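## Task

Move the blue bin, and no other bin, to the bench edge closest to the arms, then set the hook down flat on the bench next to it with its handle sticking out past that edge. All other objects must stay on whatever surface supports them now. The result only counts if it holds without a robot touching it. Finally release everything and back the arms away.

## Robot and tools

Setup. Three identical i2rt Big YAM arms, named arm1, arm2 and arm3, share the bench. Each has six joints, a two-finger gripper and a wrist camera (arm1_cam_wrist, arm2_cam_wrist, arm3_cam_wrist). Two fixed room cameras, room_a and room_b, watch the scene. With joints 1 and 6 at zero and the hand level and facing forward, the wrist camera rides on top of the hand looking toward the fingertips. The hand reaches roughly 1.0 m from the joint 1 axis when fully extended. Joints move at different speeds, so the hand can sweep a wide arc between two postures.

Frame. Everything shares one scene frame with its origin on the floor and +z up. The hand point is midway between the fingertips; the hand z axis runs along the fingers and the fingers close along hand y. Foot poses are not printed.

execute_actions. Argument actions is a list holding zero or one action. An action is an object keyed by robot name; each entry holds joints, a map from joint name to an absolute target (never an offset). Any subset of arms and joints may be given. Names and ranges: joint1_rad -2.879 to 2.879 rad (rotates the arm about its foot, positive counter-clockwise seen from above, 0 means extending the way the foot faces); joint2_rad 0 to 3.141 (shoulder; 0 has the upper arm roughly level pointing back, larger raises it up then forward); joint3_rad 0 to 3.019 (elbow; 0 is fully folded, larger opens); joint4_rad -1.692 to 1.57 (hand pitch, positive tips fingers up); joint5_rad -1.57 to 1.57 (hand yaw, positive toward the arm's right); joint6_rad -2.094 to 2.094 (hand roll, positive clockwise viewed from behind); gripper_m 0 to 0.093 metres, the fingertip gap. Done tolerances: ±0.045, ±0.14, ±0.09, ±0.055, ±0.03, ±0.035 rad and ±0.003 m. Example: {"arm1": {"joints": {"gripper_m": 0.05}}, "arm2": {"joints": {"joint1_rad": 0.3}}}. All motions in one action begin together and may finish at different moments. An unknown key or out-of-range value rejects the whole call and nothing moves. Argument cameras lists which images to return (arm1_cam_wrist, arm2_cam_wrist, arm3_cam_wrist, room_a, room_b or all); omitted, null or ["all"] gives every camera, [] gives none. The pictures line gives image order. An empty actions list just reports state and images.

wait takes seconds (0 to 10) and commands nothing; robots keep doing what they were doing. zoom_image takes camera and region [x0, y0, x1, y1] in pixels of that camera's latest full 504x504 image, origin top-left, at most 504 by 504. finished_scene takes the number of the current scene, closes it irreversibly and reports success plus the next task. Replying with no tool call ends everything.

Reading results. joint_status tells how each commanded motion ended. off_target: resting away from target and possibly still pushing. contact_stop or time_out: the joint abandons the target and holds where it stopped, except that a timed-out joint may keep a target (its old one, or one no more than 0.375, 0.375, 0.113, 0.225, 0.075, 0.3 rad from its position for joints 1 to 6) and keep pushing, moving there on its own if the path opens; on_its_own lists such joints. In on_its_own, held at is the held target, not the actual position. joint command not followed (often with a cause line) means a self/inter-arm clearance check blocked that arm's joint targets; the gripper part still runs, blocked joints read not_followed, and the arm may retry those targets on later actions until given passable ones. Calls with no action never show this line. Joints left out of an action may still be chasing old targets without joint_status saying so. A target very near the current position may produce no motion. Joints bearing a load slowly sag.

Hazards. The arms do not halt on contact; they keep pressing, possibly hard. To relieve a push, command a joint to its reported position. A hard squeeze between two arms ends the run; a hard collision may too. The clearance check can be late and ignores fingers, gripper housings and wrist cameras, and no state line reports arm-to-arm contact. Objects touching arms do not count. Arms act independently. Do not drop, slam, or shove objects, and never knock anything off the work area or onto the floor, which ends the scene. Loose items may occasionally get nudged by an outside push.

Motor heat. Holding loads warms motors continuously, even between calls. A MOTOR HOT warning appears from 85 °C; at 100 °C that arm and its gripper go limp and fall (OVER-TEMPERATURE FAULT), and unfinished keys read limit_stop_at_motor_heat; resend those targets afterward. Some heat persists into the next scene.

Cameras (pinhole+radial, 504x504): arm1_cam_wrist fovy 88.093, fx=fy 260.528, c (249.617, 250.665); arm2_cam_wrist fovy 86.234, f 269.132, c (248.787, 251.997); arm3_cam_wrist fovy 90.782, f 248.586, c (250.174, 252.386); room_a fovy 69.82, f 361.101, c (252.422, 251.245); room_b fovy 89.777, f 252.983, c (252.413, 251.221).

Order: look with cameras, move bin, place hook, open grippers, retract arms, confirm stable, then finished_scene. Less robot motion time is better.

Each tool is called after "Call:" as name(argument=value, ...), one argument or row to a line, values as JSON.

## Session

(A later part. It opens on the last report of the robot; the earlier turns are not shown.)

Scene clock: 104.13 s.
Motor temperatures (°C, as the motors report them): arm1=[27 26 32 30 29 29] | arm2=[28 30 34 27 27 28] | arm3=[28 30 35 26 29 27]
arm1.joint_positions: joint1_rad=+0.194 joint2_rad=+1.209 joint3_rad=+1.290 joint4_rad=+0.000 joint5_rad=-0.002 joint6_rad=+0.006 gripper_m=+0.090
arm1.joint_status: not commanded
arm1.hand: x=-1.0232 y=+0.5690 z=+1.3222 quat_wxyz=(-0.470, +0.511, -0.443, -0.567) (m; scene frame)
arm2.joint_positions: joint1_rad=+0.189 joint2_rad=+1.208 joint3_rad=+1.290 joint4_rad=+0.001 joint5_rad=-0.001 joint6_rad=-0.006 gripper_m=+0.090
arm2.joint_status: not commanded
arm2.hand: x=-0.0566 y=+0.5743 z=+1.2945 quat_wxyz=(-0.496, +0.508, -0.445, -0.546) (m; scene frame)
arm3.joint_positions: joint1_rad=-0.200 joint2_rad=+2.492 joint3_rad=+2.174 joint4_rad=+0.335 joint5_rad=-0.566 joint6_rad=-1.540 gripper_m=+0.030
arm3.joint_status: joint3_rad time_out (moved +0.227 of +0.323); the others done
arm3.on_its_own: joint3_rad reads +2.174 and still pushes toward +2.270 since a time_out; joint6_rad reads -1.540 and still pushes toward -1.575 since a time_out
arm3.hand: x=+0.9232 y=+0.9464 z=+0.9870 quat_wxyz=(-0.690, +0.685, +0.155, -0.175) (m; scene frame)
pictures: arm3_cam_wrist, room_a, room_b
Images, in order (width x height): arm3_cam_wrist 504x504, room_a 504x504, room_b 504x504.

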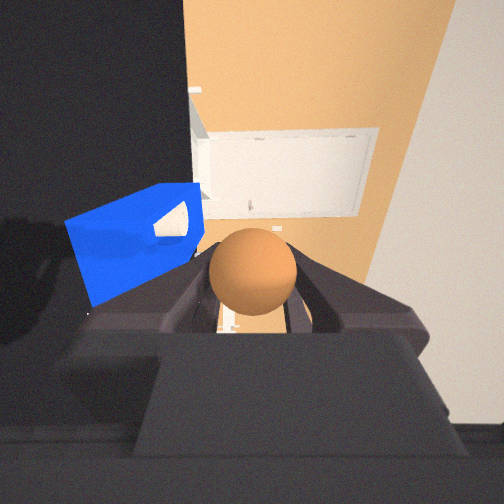

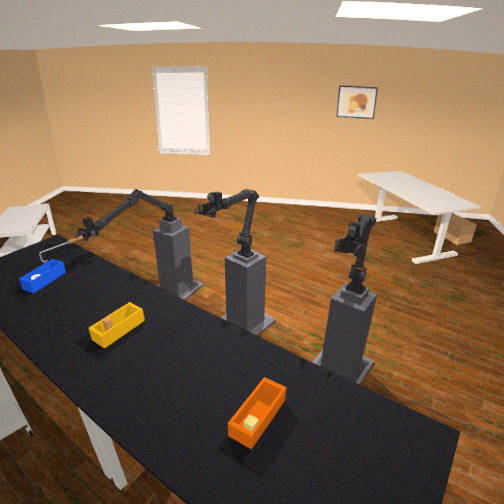

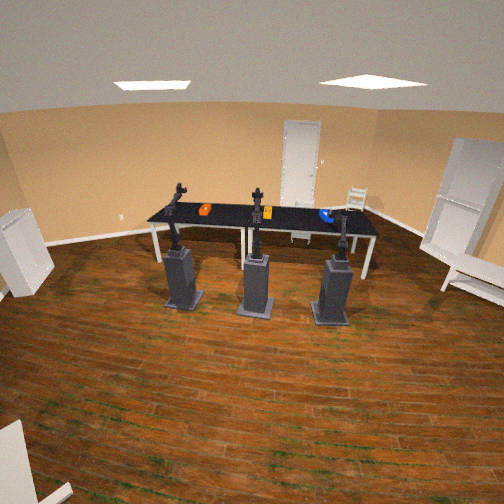

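Call:
execute_actions(
  actions=[
    {"arm3":{"joints":{"joint2_rad":2.57,"joint3_rad":2.235,"joint4_rad":0.49}}},
  ],
  cameras=["arm3_cam_wrist","room_a"],
)

Call:
zoom_image(
  camera="room_a",
  region=[10, 200, 110, 300],
)

Scene clock: 107.20 s.
Motor temperatures (°C, as the motors report them): arm1=[27 26 33 30 29 29] | arm2=[28 30 34 27 27 28] | arm3=[28 30 35 26 29 27]
arm1.joint_positions: joint1_rad=+0.194 joint2_rad=+1.209 joint3_rad=+1.290 joint4_rad=+0.000 joint5_rad=-0.002 joint6_rad=+0.006 gripper_m=+0.090
arm1.joint_status: not commanded
arm1.hand: x=-1.0232 y=+0.5690 z=+1.3222 quat_wxyz=(-0.470, +0.511, -0.443, -0.567) (m; scene frame)
arm2.joint_positions: joint1_rad=+0.189 joint2_rad=+1.208 joint3_rad=+1.290 joint4_rad=+0.001 joint5_rad=-0.001 joint6_rad=-0.006 gripper_m=+0.090
arm2.joint_status: not commanded
arm2.hand: x=-0.0566 y=+0.5743 z=+1.2945 quat_wxyz=(-0.496, +0.508, -0.445, -0.546) (m; scene frame)
arm3.joint_positions: joint1_rad=-0.200 joint2_rad=+2.624 joint3_rad=+2.174 joint4_rad=+0.444 joint5_rad=-0.566 joint6_rad=-1.542 gripper_m=+0.030
arm3.joint_status: all done
arm3.hand: x=+0.9230 y=+0.9473 z=+0.8885 quat_wxyz=(-0.682, +0.693, +0.153, -0.176) (m; scene frame)
pictures: arm3_cam_wrist, room_a
Images, in order (width x height): arm3_cam_wrist 504x504, room_a 504x504.

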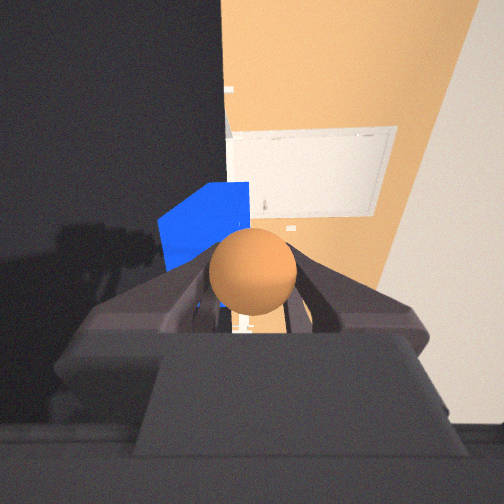

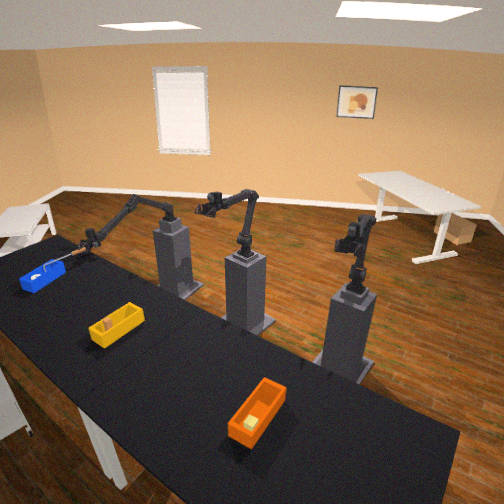

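Region (10, 200, 110, 300) of room_a's 504x504 image, scaled by 5.040, with more detail than that image has.

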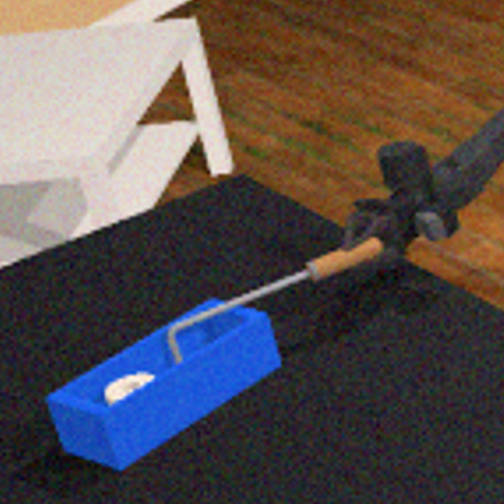

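Call:
execute_actions(
  actions=[
    {"arm3":{"joints":{"joint2_rad":2.525,"joint3_rad":2.025,"joint4_rad":0.58}}},
  ],
  cameras=["room_a"],
)

Call:
zoom_image(
  camera="room_a",
  region=[10, 200, 110, 300],
)

Scene clock: 111.77 s.
Motor temperatures (°C, as the motors report them): arm1=[27 26 33 30 29 29] | arm2=[28 30 34 27 27 28] | arm3=[28 30 35 26 29 27]
arm1.joint_positions: joint1_rad=+0.194 joint2_rad=+1.209 joint3_rad=+1.290 joint4_rad=+0.000 joint5_rad=-0.002 joint6_rad=+0.006 gripper_m=+0.090
arm1.joint_status: not commanded
arm1.hand: x=-1.0232 y=+0.5690 z=+1.3222 quat_wxyz=(-0.470, +0.511, -0.443, -0.567) (m; scene frame)
arm2.joint_positions: joint1_rad=+0.189 joint2_rad=+1.208 joint3_rad=+1.290 joint4_rad=+0.001 joint5_rad=-0.001 joint6_rad=-0.006 gripper_m=+0.090
arm2.joint_status: not commanded
arm2.hand: x=-0.0566 y=+0.5743 z=+1.2945 quat_wxyz=(-0.496, +0.508, -0.445, -0.546) (m; scene frame)
arm3.joint_positions: joint1_rad=-0.200 joint2_rad=+2.576 joint3_rad=+2.020 joint4_rad=+0.561 joint5_rad=-0.565 joint6_rad=-1.568 gripper_m=+0.030
arm3.joint_status: all done
arm3.hand: x=+0.9206 y=+0.9214 z=+0.8724 quat_wxyz=(-0.688, +0.687, +0.163, -0.166) (m; scene frame)
pictures: room_a
Images, in order (width x height): room_a 504x504.

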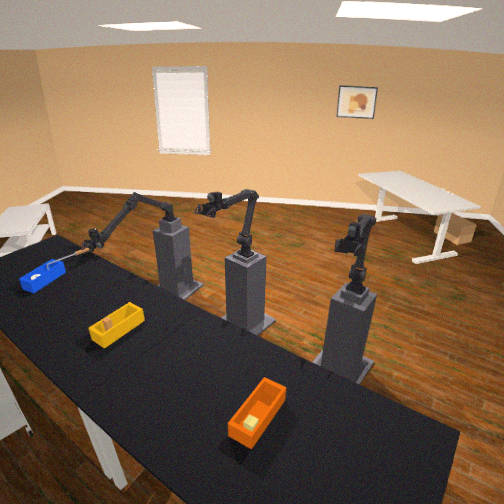

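Region (10, 200, 110, 300) of room_a's 504x504 image, scaled by 5.040, with more detail than that image has.

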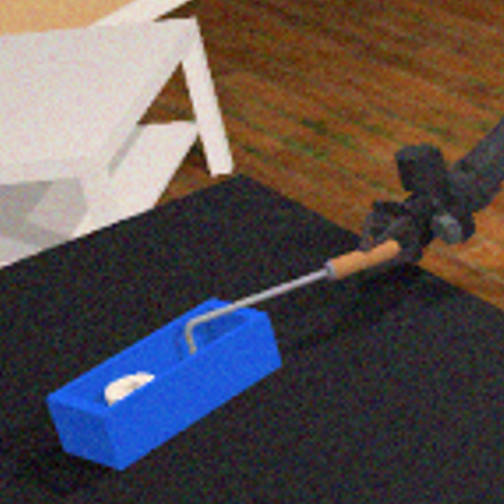

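Call:
execute_actions(
  actions=[
    {"arm3":{"joints":{"joint2_rad":2.40,"joint3_rad":1.79,"joint4_rad":0.70}}},
  ],
  cameras=["room_a"],
)

Call:
zoom_image(
  camera="room_a",
  region=[10, 200, 110, 300],
)

Scene clock: 113.07 s.
Motor temperatures (°C, as the motors report them): arm1=[27 26 33 30 29 29] | arm2=[28 30 34 27 27 28] | arm3=[28 30 35 26 29 27]
arm1.joint_positions: joint1_rad=+0.194 joint2_rad=+1.209 joint3_rad=+1.290 joint4_rad=+0.000 joint5_rad=-0.002 joint6_rad=+0.006 gripper_m=+0.090
arm1.joint_status: not commanded
arm1.hand: x=-1.0232 y=+0.5690 z=+1.3222 quat_wxyz=(-0.470, +0.511, -0.443, -0.567) (m; scene frame)
arm2.joint_positions: joint1_rad=+0.189 joint2_rad=+1.208 joint3_rad=+1.290 joint4_rad=+0.001 joint5_rad=-0.001 joint6_rad=-0.006 gripper_m=+0.090
arm2.joint_status: not commanded
arm2.hand: x=-0.0566 y=+0.5743 z=+1.2945 quat_wxyz=(-0.496, +0.508, -0.445, -0.546) (m; scene frame)
arm3.joint_positions: joint1_rad=-0.200 joint2_rad=+2.456 joint3_rad=+1.783 joint4_rad=+0.668 joint5_rad=-0.566 joint6_rad=-1.563 gripper_m=+0.030
arm3.joint_status: all done
arm3.hand: x=+0.9162 y=+0.8757 z=+0.8756 quat_wxyz=(-0.684, +0.691, +0.160, -0.169) (m; scene frame)
pictures: room_a
Images, in order (width x height): room_a 504x504.

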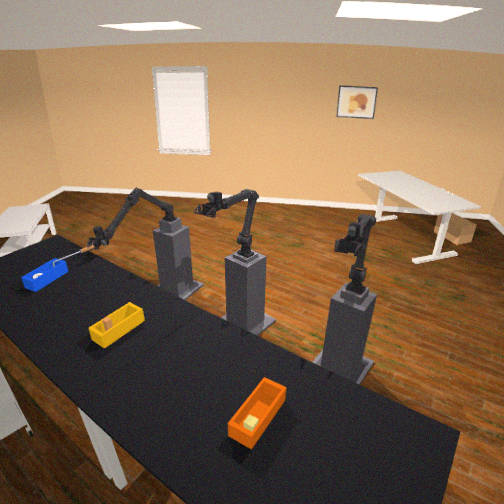

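Region (10, 200, 110, 300) of room_a's 504x504 image, scaled by 5.040, with more detail than that image has.

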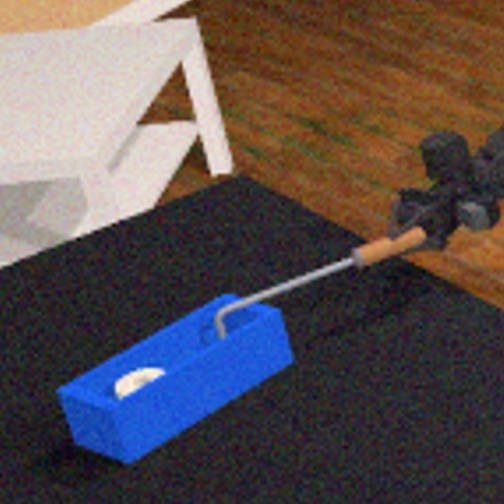

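Call:
execute_actions(
  actions=[
    {"arm3":{"joints":{"joint2_rad":2.27,"joint3_rad":1.505,"joint4_rad":0.855}}},
  ],
  cameras=[],
)

Call:
execute_actions(
  actions=[
    {"arm3":{"joints":{"joint2_rad":2.145,"joint3_rad":1.22,"joint4_rad":1.01}}},
  ],
  cameras=["room_a"],
)

Call:
zoom_image(
  camera="room_a",
  region=[20, 190, 130, 300],
)

Scene clock: 114.40 s.
Motor temperatures (°C, as the motors report them): arm1=[27 26 33 30 29 29] | arm2=[28 30 34 27 27 28] | arm3=[28 30 35 26 29 27]
arm1.joint_positions: joint1_rad=+0.194 joint2_rad=+1.209 joint3_rad=+1.290 joint4_rad=+0.000 joint5_rad=-0.002 joint6_rad=+0.006 gripper_m=+0.090
arm1.joint_status: not commanded
arm1.hand: x=-1.0232 y=+0.5690 z=+1.3222 quat_wxyz=(-0.470, +0.511, -0.443, -0.567) (m; scene frame)
arm2.joint_positions: joint1_rad=+0.189 joint2_rad=+1.208 joint3_rad=+1.290 joint4_rad=+0.001 joint5_rad=-0.001 joint6_rad=-0.006 gripper_m=+0.090
arm2.joint_status: not commanded
arm2.hand: x=-0.0566 y=+0.5743 z=+1.2945 quat_wxyz=(-0.496, +0.508, -0.445, -0.546) (m; scene frame)
arm3.joint_positions: joint1_rad=-0.200 joint2_rad=+2.326 joint3_rad=+1.496 joint4_rad=+0.822 joint5_rad=-0.566 joint6_rad=-1.560 gripper_m=+0.030
arm3.joint_status: all done
arm3.hand: x=+0.9097 y=+0.8082 z=+0.8738 quat_wxyz=(-0.683, +0.692, +0.159, -0.171) (m; scene frame)
pictures: none
No camera images: the call's "cameras" was empty. Leave "cameras" out to get every camera's image.

Scene clock: 115.40 s.
Motor temperatures (°C, as the motors report them): arm1=[27 26 33 30 29 29] | arm2=[28 30 34 27 27 28] | arm3=[28 30 34 26 29 27]
arm1.joint_positions: joint1_rad=+0.194 joint2_rad=+1.209 joint3_rad=+1.290 joint4_rad=+0.000 joint5_rad=-0.002 joint6_rad=+0.006 gripper_m=+0.090
arm1.joint_status: not commanded
arm1.hand: x=-1.0232 y=+0.5690 z=+1.3222 quat_wxyz=(-0.470, +0.511, -0.443, -0.567) (m; scene frame)
arm2.joint_positions: joint1_rad=+0.189 joint2_rad=+1.208 joint3_rad=+1.290 joint4_rad=+0.001 joint5_rad=-0.001 joint6_rad=-0.006 gripper_m=+0.090
arm2.joint_status: not commanded
arm2.hand: x=-0.0566 y=+0.5743 z=+1.2945 quat_wxyz=(-0.496, +0.508, -0.445, -0.546) (m; scene frame)
arm3.joint_positions: joint1_rad=-0.200 joint2_rad=+2.193 joint3_rad=+1.207 joint4_rad=+0.972 joint5_rad=-0.565 joint6_rad=-1.557 gripper_m=+0.030
arm3.joint_status: all done
arm3.hand: x=+0.9022 y=+0.7284 z=+0.8745 quat_wxyz=(-0.681, +0.694, +0.157, -0.172) (m; scene frame)
pictures: room_a
Images, in order (width x height): room_a 504x504.

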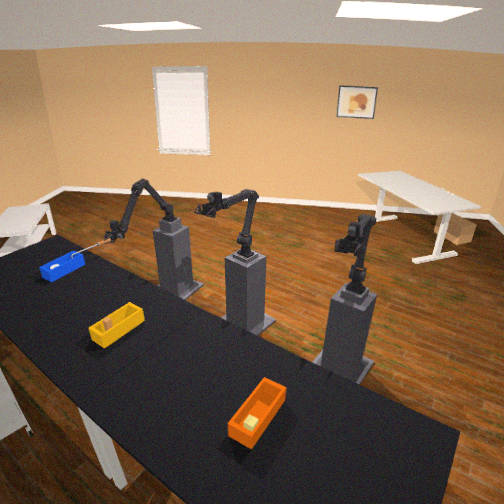

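Region (20, 190, 130, 300) of room_a's 504x504 image, scaled by 4.582, with more detail than that image has.

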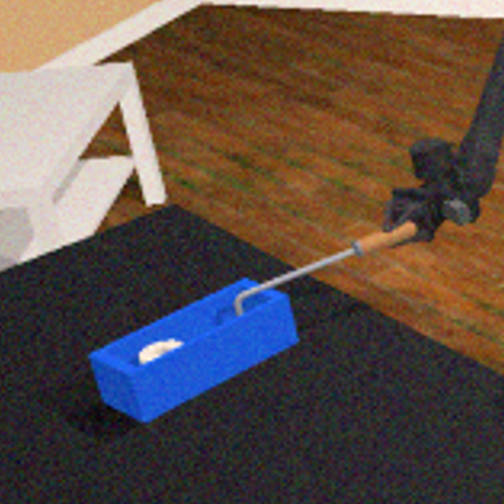

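Call:
execute_actions(
  actions=[
    {"arm3":{"joints":{"joint2_rad":2.035,"joint3_rad":0.96,"joint4_rad":1.17}}},
  ],
  cameras=[],
)

Call:
execute_actions(
  actions=[
    {"arm3":{"joints":{"joint2_rad":1.965,"joint3_rad":0.765,"joint4_rad":1.29}}},
  ],
  cameras=["room_a","arm3_cam_wrist","room_b"],
)

Call:
zoom_image(
  camera="room_a",
  region=[40, 190, 150, 300],
)

Scene clock: 116.80 s.
Motor temperatures (°C, as the motors report them): arm1=[27 26 33 30 29 29] | arm2=[28 30 34 27 27 28] | arm3=[28 30 34 26 29 27]
arm1.joint_positions: joint1_rad=+0.194 joint2_rad=+1.209 joint3_rad=+1.290 joint4_rad=+0.000 joint5_rad=-0.002 joint6_rad=+0.006 gripper_m=+0.090
arm1.joint_status: not commanded
arm1.hand: x=-1.0232 y=+0.5690 z=+1.3222 quat_wxyz=(-0.470, +0.511, -0.443, -0.567) (m; scene frame)
arm2.joint_positions: joint1_rad=+0.189 joint2_rad=+1.208 joint3_rad=+1.290 joint4_rad=+0.001 joint5_rad=-0.001 joint6_rad=-0.006 gripper_m=+0.090
arm2.joint_status: not commanded
arm2.hand: x=-0.0566 y=+0.5743 z=+1.2945 quat_wxyz=(-0.496, +0.508, -0.445, -0.546) (m; scene frame)
arm3.joint_positions: joint1_rad=-0.200 joint2_rad=+2.080 joint3_rad=+0.946 joint4_rad=+1.127 joint5_rad=-0.564 joint6_rad=-1.554 gripper_m=+0.030
arm3.joint_status: all done
arm3.hand: x=+0.8946 y=+0.6476 z=+0.8787 quat_wxyz=(-0.683, +0.692, +0.157, -0.172) (m; scene frame)
pictures: none
No camera images: the call's "cameras" was empty. Leave "cameras" out to get every camera's image.

Scene clock: 117.67 s.
Motor temperatures (°C, as the motors report them): arm1=[27 26 33 30 29 29] | arm2=[28 30 34 27 27 28] | arm3=[28 30 34 26 29 27]
arm1.joint_positions: joint1_rad=+0.194 joint2_rad=+1.209 joint3_rad=+1.290 joint4_rad=+0.000 joint5_rad=-0.002 joint6_rad=+0.006 gripper_m=+0.090
arm1.joint_status: not commanded
arm1.hand: x=-1.0232 y=+0.5690 z=+1.3222 quat_wxyz=(-0.470, +0.511, -0.443, -0.567) (m; scene frame)
arm2.joint_positions: joint1_rad=+0.189 joint2_rad=+1.208 joint3_rad=+1.290 joint4_rad=+0.001 joint5_rad=-0.001 joint6_rad=-0.006 gripper_m=+0.090
arm2.joint_status: not commanded
arm2.hand: x=-0.0566 y=+0.5743 z=+1.2945 quat_wxyz=(-0.496, +0.508, -0.445, -0.546) (m; scene frame)
arm3.joint_positions: joint1_rad=-0.200 joint2_rad=+2.010 joint3_rad=+0.750 joint4_rad=+1.246 joint5_rad=-0.564 joint6_rad=-1.552 gripper_m=+0.030
arm3.joint_status: all done
arm3.hand: x=+0.8884 y=+0.5819 z=+0.8760 quat_wxyz=(-0.681, +0.695, +0.155, -0.173) (m; scene frame)
pictures: arm3_cam_wrist, room_a, room_b
Images, in order (width x height): arm3_cam_wrist 504x504, room_a 504x504, room_b 504x504.

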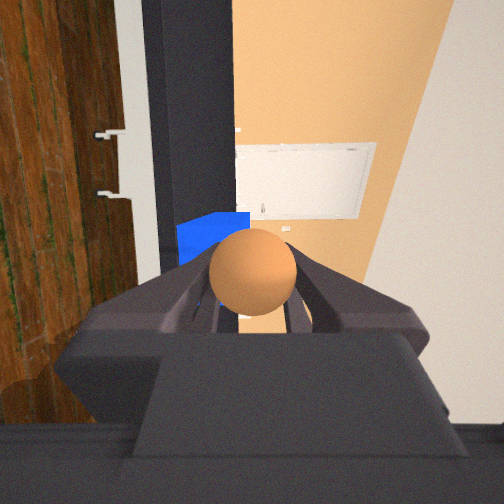

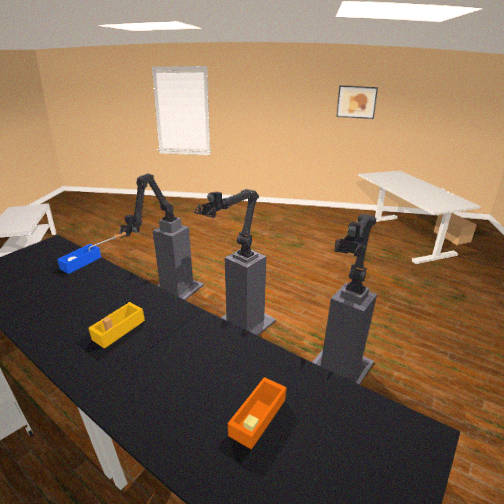

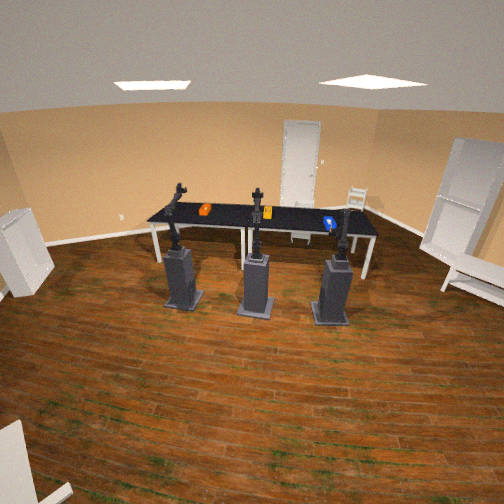

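Region (40, 190, 150, 300) of room_a's 504x504 image, scaled by 4.582, with more detail than that image has.

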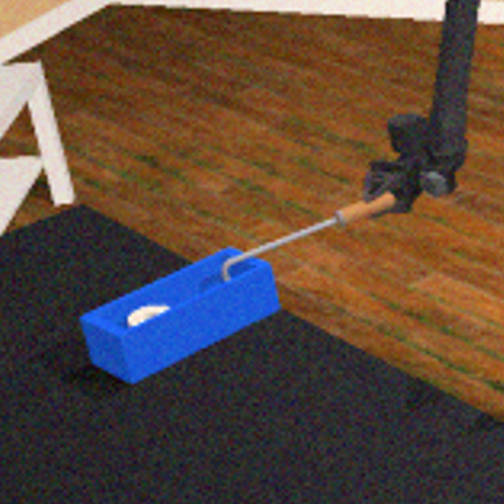

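Call:
zoom_image(
  camera="arm3_cam_wrist",
  region=[130, 180, 250, 300],
)

Region (130, 180, 250, 300) of arm3_cam_wrist's 504x504 image, scaled by 4.200, with more detail than that image has.

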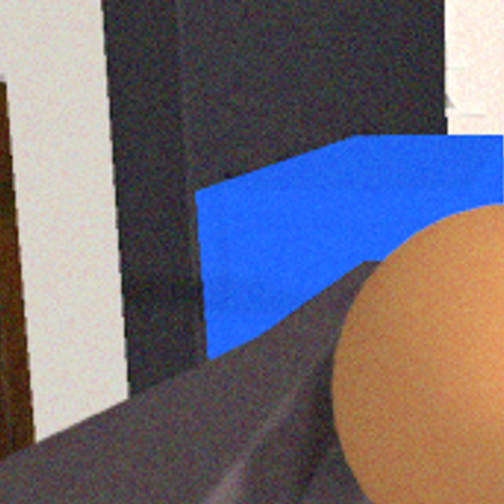

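Call:
execute_actions(
  actions=[
    {"arm3":{"joints":{"joint2_rad":1.86,"joint3_rad":0.9}}},
  ],
  cameras=["room_a"],
)

Call:
zoom_image(
  camera="room_a",
  region=[40, 190, 150, 300],
)

Scene clock: 121.57 s.
Motor temperatures (°C, as the motors report them): arm1=[27 26 33 30 29 29] | arm2=[28 30 34 27 27 28] | arm3=[28 30 33 26 29 27]
arm1.joint_positions: joint1_rad=+0.194 joint2_rad=+1.209 joint3_rad=+1.290 joint4_rad=+0.000 joint5_rad=-0.002 joint6_rad=+0.006 gripper_m=+0.090
arm1.joint_status: not commanded
arm1.hand: x=-1.0232 y=+0.5690 z=+1.3222 quat_wxyz=(-0.470, +0.511, -0.443, -0.567) (m; scene frame)
arm2.joint_positions: joint1_rad=+0.189 joint2_rad=+1.208 joint3_rad=+1.290 joint4_rad=+0.001 joint5_rad=-0.001 joint6_rad=-0.006 gripper_m=+0.090
arm2.joint_status: not commanded
arm2.hand: x=-0.0566 y=+0.5743 z=+1.2945 quat_wxyz=(-0.496, +0.508, -0.445, -0.546) (m; scene frame)
arm3.joint_positions: joint1_rad=-0.200 joint2_rad=+1.885 joint3_rad=+0.860 joint4_rad=+1.255 joint5_rad=-0.566 joint6_rad=-1.548 gripper_m=+0.030
arm3.joint_status: all done
arm3.hand: x=+0.8917 y=+0.6168 z=+0.9916 quat_wxyz=(-0.758, +0.609, +0.182, -0.147) (m; scene frame)
pictures: room_a
Images, in order (width x height): room_a 504x504.

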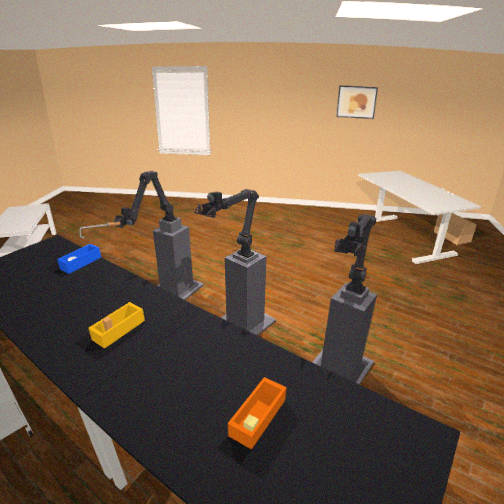

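Region (40, 190, 150, 300) of room_a's 504x504 image, scaled by 4.582, with more detail than that image has.

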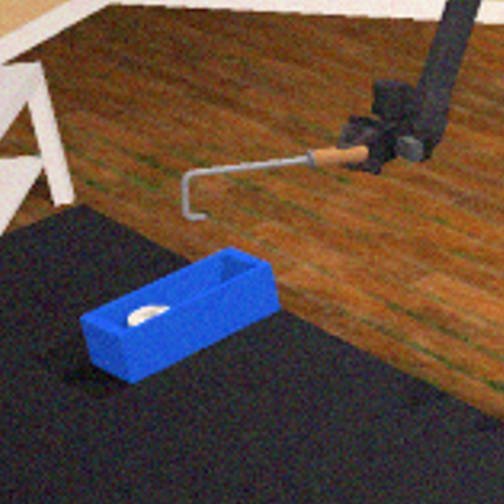

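Call:
execute_actions(
  actions=[],
)

Scene clock: 122.93 s.
Motor temperatures (°C, as the motors report them): arm1=[27 26 33 30 29 29] | arm2=[28 30 34 27 27 28] | arm3=[28 29 33 26 29 27]
arm1.joint_positions: joint1_rad=+0.194 joint2_rad=+1.209 joint3_rad=+1.290 joint4_rad=+0.000 joint5_rad=-0.002 joint6_rad=+0.006 gripper_m=+0.090
arm1.joint_status: not commanded
arm1.hand: x=-1.0232 y=+0.5690 z=+1.3222 quat_wxyz=(-0.470, +0.511, -0.443, -0.567) (m; scene frame)
arm2.joint_positions: joint1_rad=+0.189 joint2_rad=+1.208 joint3_rad=+1.290 joint4_rad=+0.001 joint5_rad=-0.001 joint6_rad=-0.006 gripper_m=+0.090
arm2.joint_status: not commanded
arm2.hand: x=-0.0566 y=+0.5743 z=+1.2945 quat_wxyz=(-0.496, +0.508, -0.445, -0.546) (m; scene frame)
arm3.joint_positions: joint1_rad=-0.200 joint2_rad=+1.885 joint3_rad=+0.860 joint4_rad=+1.255 joint5_rad=-0.566 joint6_rad=-1.548 gripper_m=+0.030
arm3.joint_status: all done
arm3.hand: x=+0.8917 y=+0.6168 z=+0.9916 quat_wxyz=(-0.758, +0.609, +0.182, -0.147) (m; scene frame)
pictures: arm1_cam_wrist, arm2_cam_wrist, arm3_cam_wrist, room_a, room_b
Images, in order (width x height): arm1_cam_wrist 504x504, arm2_cam_wrist 504x504, arm3_cam_wrist 504x504, room_a 504x504, room_b 504x504.

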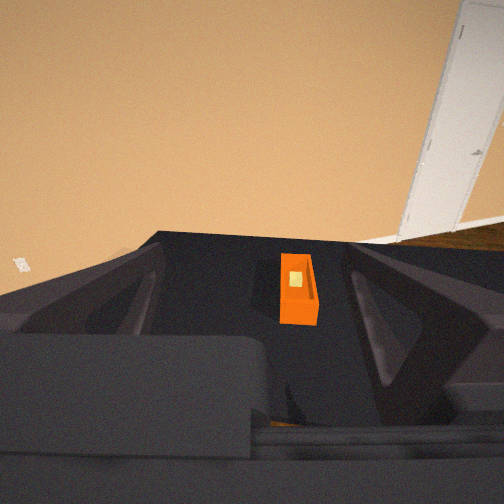

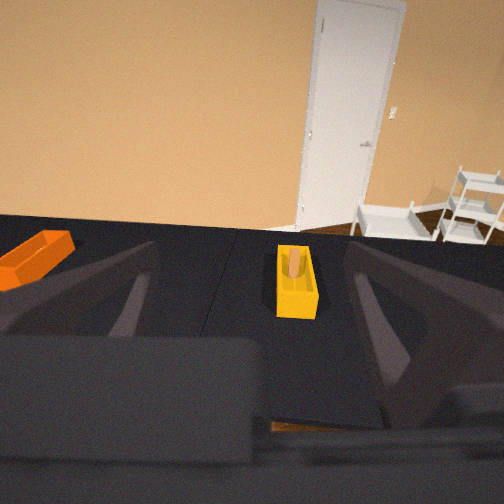

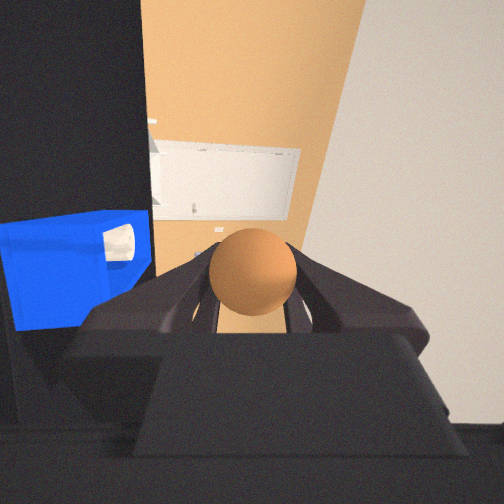

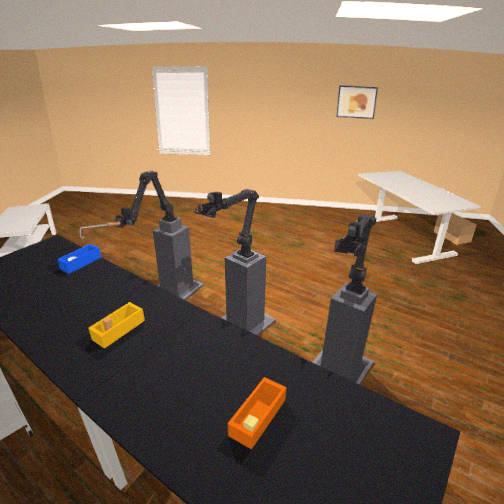

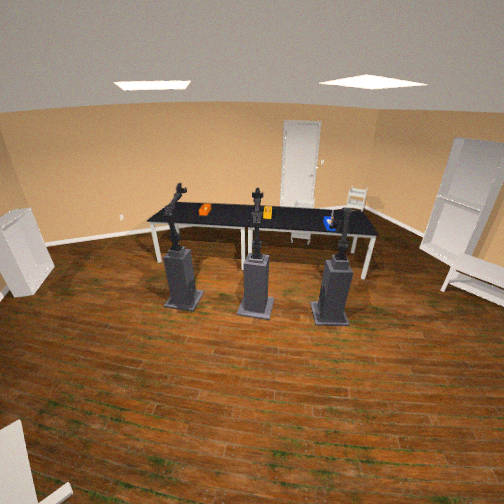

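Call:
execute_actions(
  actions=[
    {"arm3":{"joints":{"joint1_rad":0.115,"joint3_rad":1.55,"joint4_rad":1.39,"joint2_rad":1.95}}},
  ],
  cameras=["room_a"],
)

Call:
execute_actions(
  actions=[
    {"arm3":{"joints":{"joint5_rad":0.213,"joint6_rad":-0.055,"joint2_rad":2.2}}},
  ],
  cameras=["room_a","arm3_cam_wrist"],
)

Scene clock: 126.60 s.
Motor temperatures (°C, as the motors report them): arm1=[27 26 33 30 29 29] | arm2=[28 30 34 27 27 28] | arm3=[28 29 33 26 29 27]
arm1.joint_positions: joint1_rad=+0.194 joint2_rad=+1.209 joint3_rad=+1.290 joint4_rad=+0.000 joint5_rad=-0.002 joint6_rad=+0.006 gripper_m=+0.090
arm1.joint_status: not commanded
arm1.hand: x=-1.0232 y=+0.5690 z=+1.3222 quat_wxyz=(-0.470, +0.511, -0.443, -0.567) (m; scene frame)
arm2.joint_positions: joint1_rad=+0.189 joint2_rad=+1.208 joint3_rad=+1.290 joint4_rad=+0.001 joint5_rad=-0.001 joint6_rad=-0.006 gripper_m=+0.090
arm2.joint_status: not commanded
arm2.hand: x=-0.0566 y=+0.5743 z=+1.2945 quat_wxyz=(-0.496, +0.508, -0.445, -0.546) (m; scene frame)
arm3.joint_positions: joint1_rad=+0.110 joint2_rad=+1.981 joint3_rad=+1.488 joint4_rad=+1.364 joint5_rad=-0.570 joint6_rad=-1.551 gripper_m=+0.030
arm3.joint_status: all done
arm3.hand: x=+0.6824 y=+0.6725 z=+1.2364 quat_wxyz=(-0.884, +0.302, +0.294, -0.203) (m; scene frame)
pictures: room_a
Images, in order (width x height): room_a 504x504.

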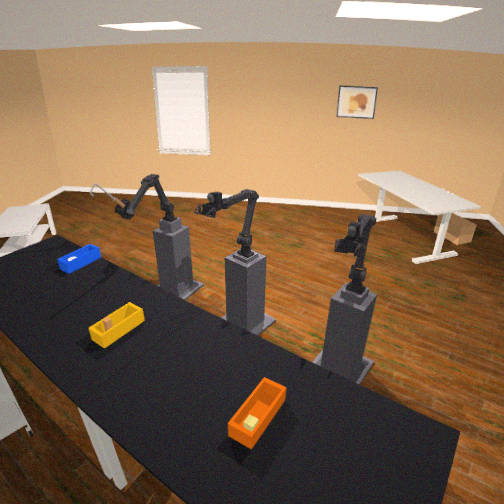

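Scene clock: 128.70 s.
Motor temperatures (°C, as the motors report them): arm1=[27 26 33 30 29 29] | arm2=[28 30 34 27 27 28] | arm3=[28 29 33 26 29 27]
arm1.joint_positions: joint1_rad=+0.194 joint2_rad=+1.209 joint3_rad=+1.290 joint4_rad=+0.000 joint5_rad=-0.002 joint6_rad=+0.006 gripper_m=+0.090
arm1.joint_status: not commanded
arm1.hand: x=-1.0232 y=+0.5690 z=+1.3222 quat_wxyz=(-0.470, +0.511, -0.443, -0.567) (m; scene frame)
arm2.joint_positions: joint1_rad=+0.189 joint2_rad=+1.208 joint3_rad=+1.290 joint4_rad=+0.001 joint5_rad=-0.001 joint6_rad=-0.006 gripper_m=+0.090
arm2.joint_status: not commanded
arm2.hand: x=-0.0566 y=+0.5743 z=+1.2945 quat_wxyz=(-0.496, +0.508, -0.445, -0.546) (m; scene frame)
arm3.joint_positions: joint1_rad=+0.113 joint2_rad=+2.268 joint3_rad=+1.501 joint4_rad=+1.349 joint5_rad=+0.216 joint6_rad=-0.069 gripper_m=+0.030
arm3.joint_status: all done
arm3.hand: x=+0.7887 y=+0.7792 z=+1.0431 quat_wxyz=(-0.609, +0.321, -0.360, -0.630) (m; scene frame)
pictures: arm3_cam_wrist, room_a
Images, in order (width x height): arm3_cam_wrist 504x504, room_a 504x504.

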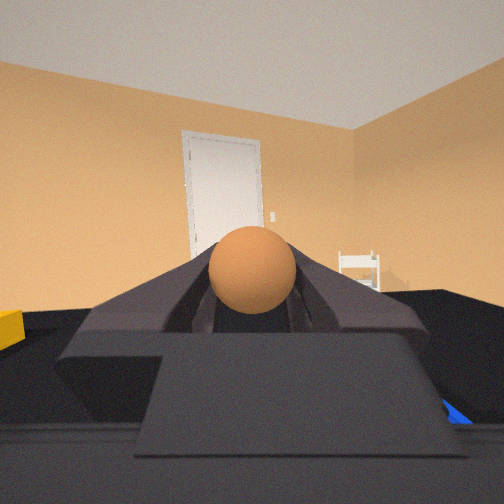

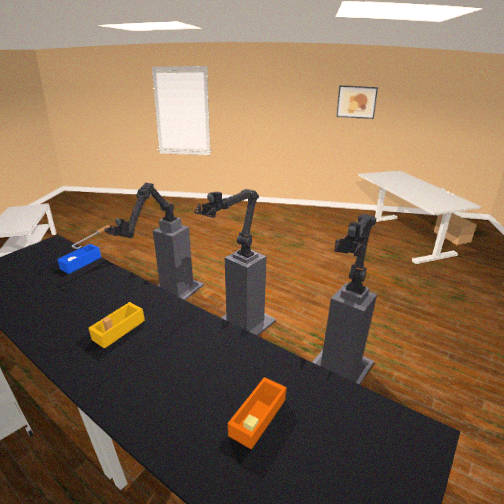

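Call:
zoom_image(
  camera="room_a",
  region=[40, 180, 170, 300],
)

Region (40, 180, 170, 300) of room_a's 504x504 image, scaled by 3.877, with more detail than that image has; it fills the top 465 rows of this view, and the rest is white.

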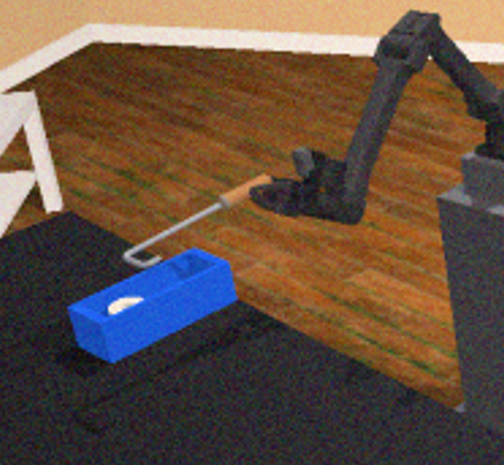

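Call:
execute_actions(
  actions=[
    {"arm3":{"joints":{"joint2_rad":2.40}}},
  ],
  cameras=["room_a","arm3_cam_wrist"],
)

Call:
zoom_image(
  camera="room_a",
  region=[40, 180, 170, 300],
)

Scene clock: 130.33 s.
Motor temperatures (°C, as the motors report them): arm1=[27 26 33 30 29 29] | arm2=[28 30 34 27 27 28] | arm3=[28 29 33 26 29 27]
arm1.joint_positions: joint1_rad=+0.194 joint2_rad=+1.209 joint3_rad=+1.290 joint4_rad=+0.000 joint5_rad=-0.002 joint6_rad=+0.006 gripper_m=+0.090
arm1.joint_status: not commanded
arm1.hand: x=-1.0232 y=+0.5690 z=+1.3222 quat_wxyz=(-0.470, +0.511, -0.443, -0.567) (m; scene frame)
arm2.joint_positions: joint1_rad=+0.189 joint2_rad=+1.208 joint3_rad=+1.290 joint4_rad=+0.001 joint5_rad=-0.001 joint6_rad=-0.006 gripper_m=+0.090
arm2.joint_status: not commanded
arm2.hand: x=-0.0566 y=+0.5743 z=+1.2945 quat_wxyz=(-0.496, +0.508, -0.445, -0.546) (m; scene frame)
arm3.joint_positions: joint1_rad=+0.113 joint2_rad=+2.464 joint3_rad=+1.501 joint4_rad=+1.351 joint5_rad=+0.216 joint6_rad=-0.067 gripper_m=+0.030
arm3.joint_status: all done
arm3.hand: x=+0.7867 y=+0.7859 z=+0.8909 quat_wxyz=(-0.582, +0.390, -0.405, -0.587) (m; scene frame)
pictures: arm3_cam_wrist, room_a
Images, in order (width x height): arm3_cam_wrist 504x504, room_a 504x504.

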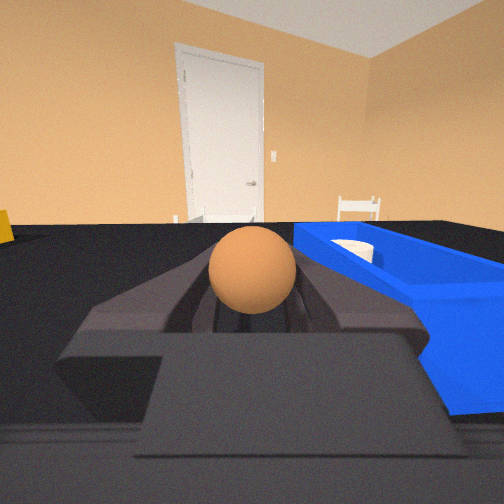

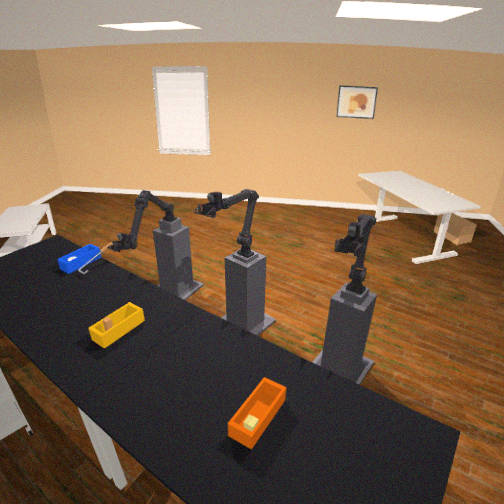

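Region (40, 180, 170, 300) of room_a's 504x504 image, scaled by 3.877, with more detail than that image has; it fills the top 465 rows of this view, and the rest is white.

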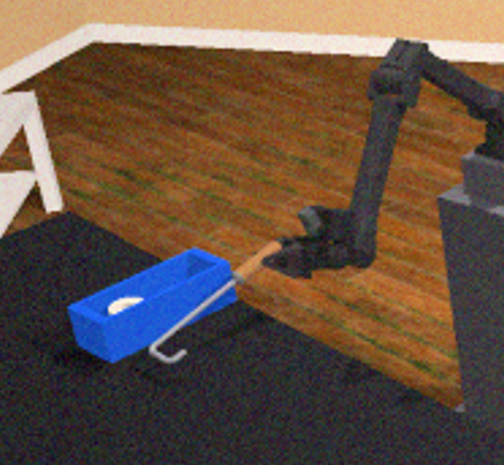

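Call:
execute_actions(
  actions=[
    {"arm3":{"joints":{"joint2_rad":2.48,"joint3_rad":1.47}}},
  ],
  cameras=["room_a","arm3_cam_wrist"],
)

Call:
zoom_image(
  camera="room_a",
  region=[40, 190, 160, 300],
)

Scene clock: 132.43 s.
Motor temperatures (°C, as the motors report them): arm1=[27 26 33 30 29 29] | arm2=[28 30 34 27 27 28] | arm3=[28 29 33 26 29 27]
arm1.joint_positions: joint1_rad=+0.194 joint2_rad=+1.209 joint3_rad=+1.290 joint4_rad=+0.000 joint5_rad=-0.002 joint6_rad=+0.006 gripper_m=+0.090
arm1.joint_status: not commanded
arm1.hand: x=-1.0232 y=+0.5690 z=+1.3222 quat_wxyz=(-0.470, +0.511, -0.443, -0.567) (m; scene frame)
arm2.joint_positions: joint1_rad=+0.189 joint2_rad=+1.208 joint3_rad=+1.290 joint4_rad=+0.001 joint5_rad=-0.001 joint6_rad=-0.006 gripper_m=+0.090
arm2.joint_status: not commanded
arm2.hand: x=-0.0566 y=+0.5743 z=+1.2945 quat_wxyz=(-0.496, +0.508, -0.445, -0.546) (m; scene frame)
arm3.joint_positions: joint1_rad=+0.113 joint2_rad=+2.487 joint3_rad=+1.456 joint4_rad=+1.367 joint5_rad=+0.215 joint6_rad=-0.064 gripper_m=+0.030
arm3.joint_status: all done
arm3.hand: x=+0.7893 y=+0.7730 z=+0.8574 quat_wxyz=(-0.573, +0.407, -0.417, -0.576) (m; scene frame)
pictures: arm3_cam_wrist, room_a
Images, in order (width x height): arm3_cam_wrist 504x504, room_a 504x504.

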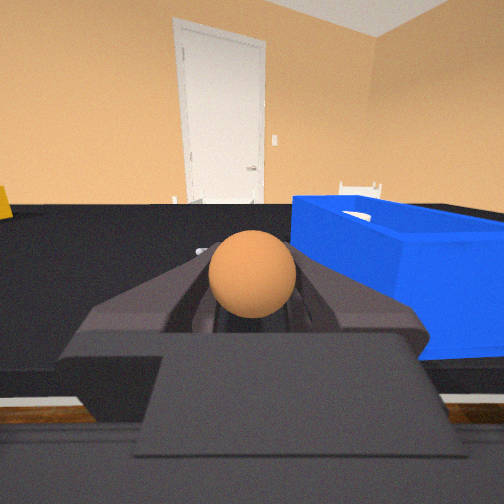

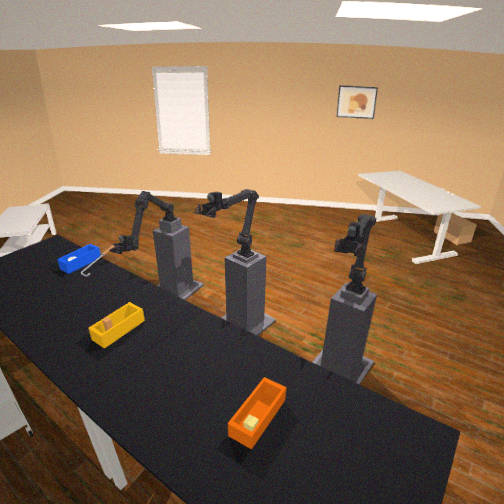

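Region (40, 190, 160, 300) of room_a's 504x504 image, scaled by 4.200, with more detail than that image has; it fills the top 462 rows of this view, and the rest is white.

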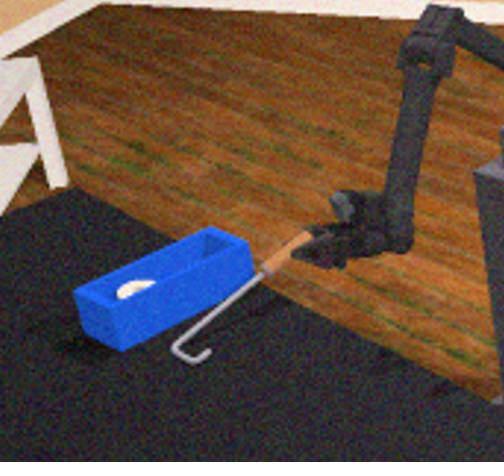

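Call:
execute_actions(
  actions=[
    {"arm3":{"joints":{"joint2_rad":2.555}}},
  ],
  cameras=["room_a","arm3_cam_wrist"],
)

Call:
zoom_image(
  camera="room_a",
  region=[40, 190, 160, 300],
)

Scene clock: 133.50 s.
Motor temperatures (°C, as the motors report them): arm1=[27 26 33 30 29 29] | arm2=[28 29 34 27 27 28] | arm3=[28 29 33 26 29 27]
arm1.joint_positions: joint1_rad=+0.194 joint2_rad=+1.209 joint3_rad=+1.290 joint4_rad=+0.000 joint5_rad=-0.002 joint6_rad=+0.006 gripper_m=+0.090
arm1.joint_status: not commanded
arm1.hand: x=-1.0232 y=+0.5690 z=+1.3222 quat_wxyz=(-0.470, +0.511, -0.443, -0.567) (m; scene frame)
arm2.joint_positions: joint1_rad=+0.189 joint2_rad=+1.208 joint3_rad=+1.290 joint4_rad=+0.001 joint5_rad=-0.001 joint6_rad=-0.006 gripper_m=+0.090
arm2.joint_status: not commanded
arm2.hand: x=-0.0566 y=+0.5743 z=+1.2945 quat_wxyz=(-0.496, +0.508, -0.445, -0.546) (m; scene frame)
arm3.joint_positions: joint1_rad=+0.113 joint2_rad=+2.532 joint3_rad=+1.456 joint4_rad=+1.389 joint5_rad=+0.214 joint6_rad=-0.060 gripper_m=+0.030
arm3.joint_status: all done
arm3.hand: x=+0.7902 y=+0.7675 z=+0.8282 quat_wxyz=(-0.568, +0.415, -0.422, -0.571) (m; scene frame)
pictures: arm3_cam_wrist, room_a
Images, in order (width x height): arm3_cam_wrist 504x504, room_a 504x504.

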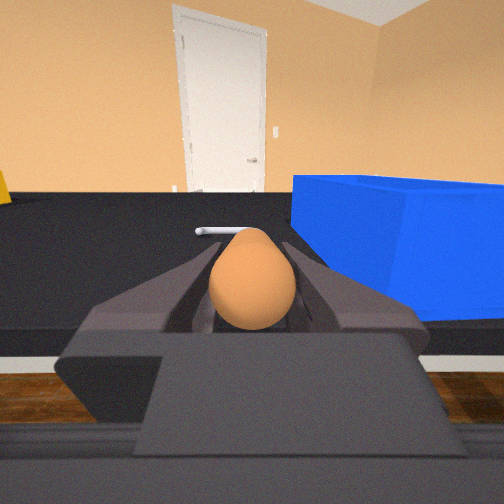

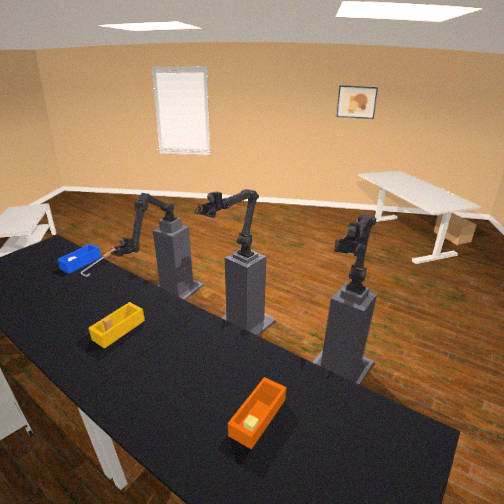

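Region (40, 190, 160, 300) of room_a's 504x504 image, scaled by 4.200, with more detail than that image has; it fills the top 462 rows of this view, and the rest is white.

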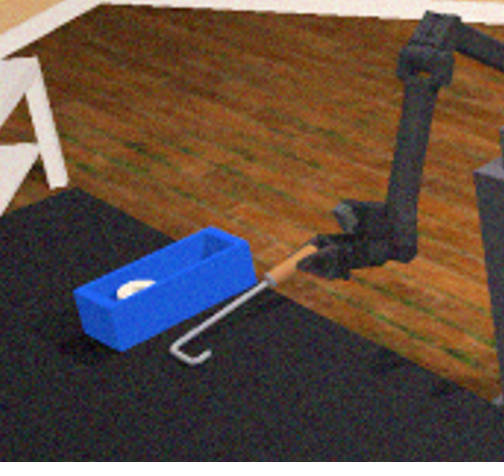

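Call:
execute_actions(
  actions=[
    {"arm3":{"joints":{"joint2_rad":2.61}}},
  ],
  cameras=["room_a","arm3_cam_wrist"],
)

Call:
zoom_image(
  camera="room_a",
  region=[40, 190, 160, 300],
)

Scene clock: 134.53 s.
Motor temperatures (°C, as the motors report them): arm1=[27 26 33 30 29 29] | arm2=[28 29 34 27 27 28] | arm3=[28 29 33 26 29 27]
arm1.joint_positions: joint1_rad=+0.194 joint2_rad=+1.209 joint3_rad=+1.290 joint4_rad=+0.000 joint5_rad=-0.002 joint6_rad=+0.006 gripper_m=+0.090
arm1.joint_status: not commanded
arm1.hand: x=-1.0232 y=+0.5690 z=+1.3222 quat_wxyz=(-0.470, +0.511, -0.443, -0.567) (m; scene frame)
arm2.joint_positions: joint1_rad=+0.189 joint2_rad=+1.208 joint3_rad=+1.290 joint4_rad=+0.001 joint5_rad=-0.001 joint6_rad=-0.006 gripper_m=+0.090
arm2.joint_status: not commanded
arm2.hand: x=-0.0566 y=+0.5743 z=+1.2945 quat_wxyz=(-0.496, +0.508, -0.445, -0.546) (m; scene frame)
arm3.joint_positions: joint1_rad=+0.113 joint2_rad=+2.589 joint3_rad=+1.456 joint4_rad=+1.399 joint5_rad=+0.212 joint6_rad=-0.057 gripper_m=+0.030
arm3.joint_status: all done
arm3.hand: x=+0.7914 y=+0.7600 z=+0.7874 quat_wxyz=(-0.560, +0.431, -0.433, -0.561) (m; scene frame)
pictures: arm3_cam_wrist, room_a
Images, in order (width x height): arm3_cam_wrist 504x504, room_a 504x504.

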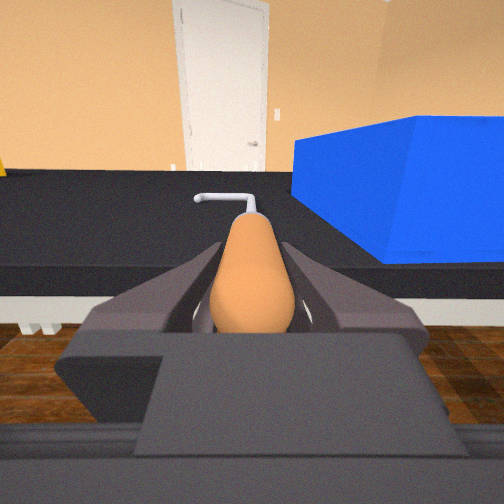

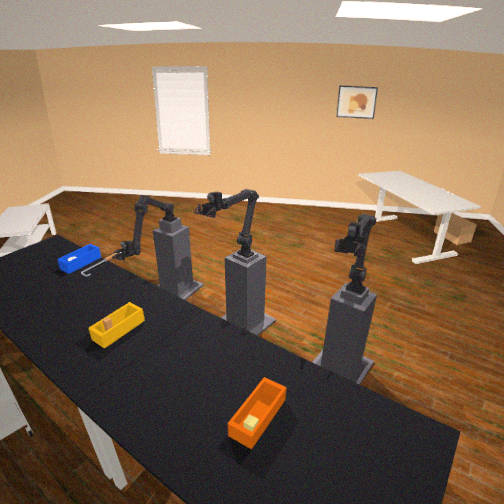

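Region (40, 190, 160, 300) of room_a's 504x504 image, scaled by 4.200, with more detail than that image has; it fills the top 462 rows of this view, and the rest is white.

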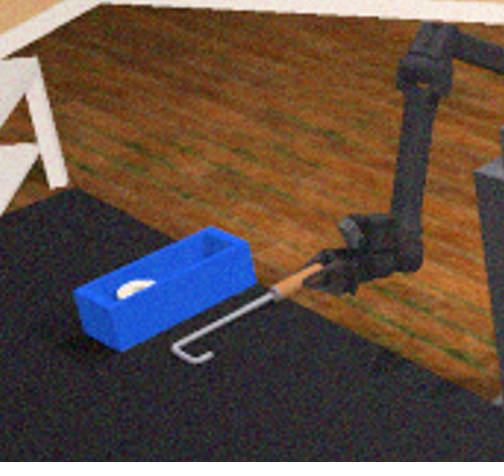

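Call:
execute_actions(
  actions=[
    {"arm3":{"joints":{"gripper_m":0.08}}},
  ],
  cameras=["room_a","arm3_cam_wrist"],
)

Scene clock: 136.03 s.
Motor temperatures (°C, as the motors report them): arm1=[27 26 33 30 29 29] | arm2=[28 29 34 27 27 28] | arm3=[28 29 33 26 29 27]
arm1.joint_positions: joint1_rad=+0.194 joint2_rad=+1.209 joint3_rad=+1.290 joint4_rad=+0.000 joint5_rad=-0.002 joint6_rad=+0.006 gripper_m=+0.090
arm1.joint_status: not commanded
arm1.hand: x=-1.0232 y=+0.5690 z=+1.3222 quat_wxyz=(-0.470, +0.511, -0.443, -0.567) (m; scene frame)
arm2.joint_positions: joint1_rad=+0.189 joint2_rad=+1.208 joint3_rad=+1.290 joint4_rad=+0.001 joint5_rad=-0.001 joint6_rad=-0.006 gripper_m=+0.090
arm2.joint_status: not commanded
arm2.hand: x=-0.0566 y=+0.5743 z=+1.2945 quat_wxyz=(-0.496, +0.508, -0.445, -0.546) (m; scene frame)
arm3.joint_positions: joint1_rad=+0.113 joint2_rad=+2.589 joint3_rad=+1.456 joint4_rad=+1.396 joint5_rad=+0.212 joint6_rad=-0.057 gripper_m=+0.080
arm3.joint_status: all done
arm3.hand: x=+0.7914 y=+0.7601 z=+0.7865 quat_wxyz=(-0.559, +0.432, -0.433, -0.560) (m; scene frame)
pictures: arm3_cam_wrist, room_a
Images, in order (width x height): arm3_cam_wrist 504x504, room_a 504x504.

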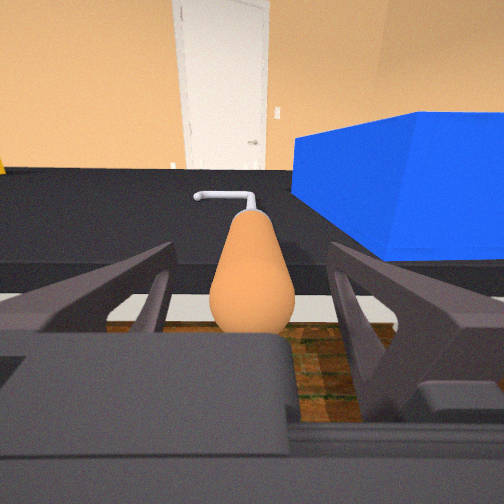

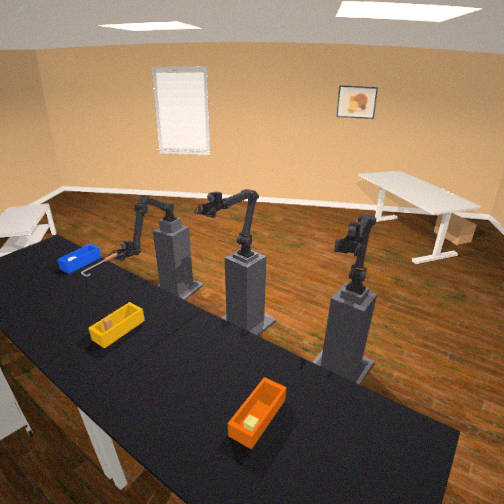

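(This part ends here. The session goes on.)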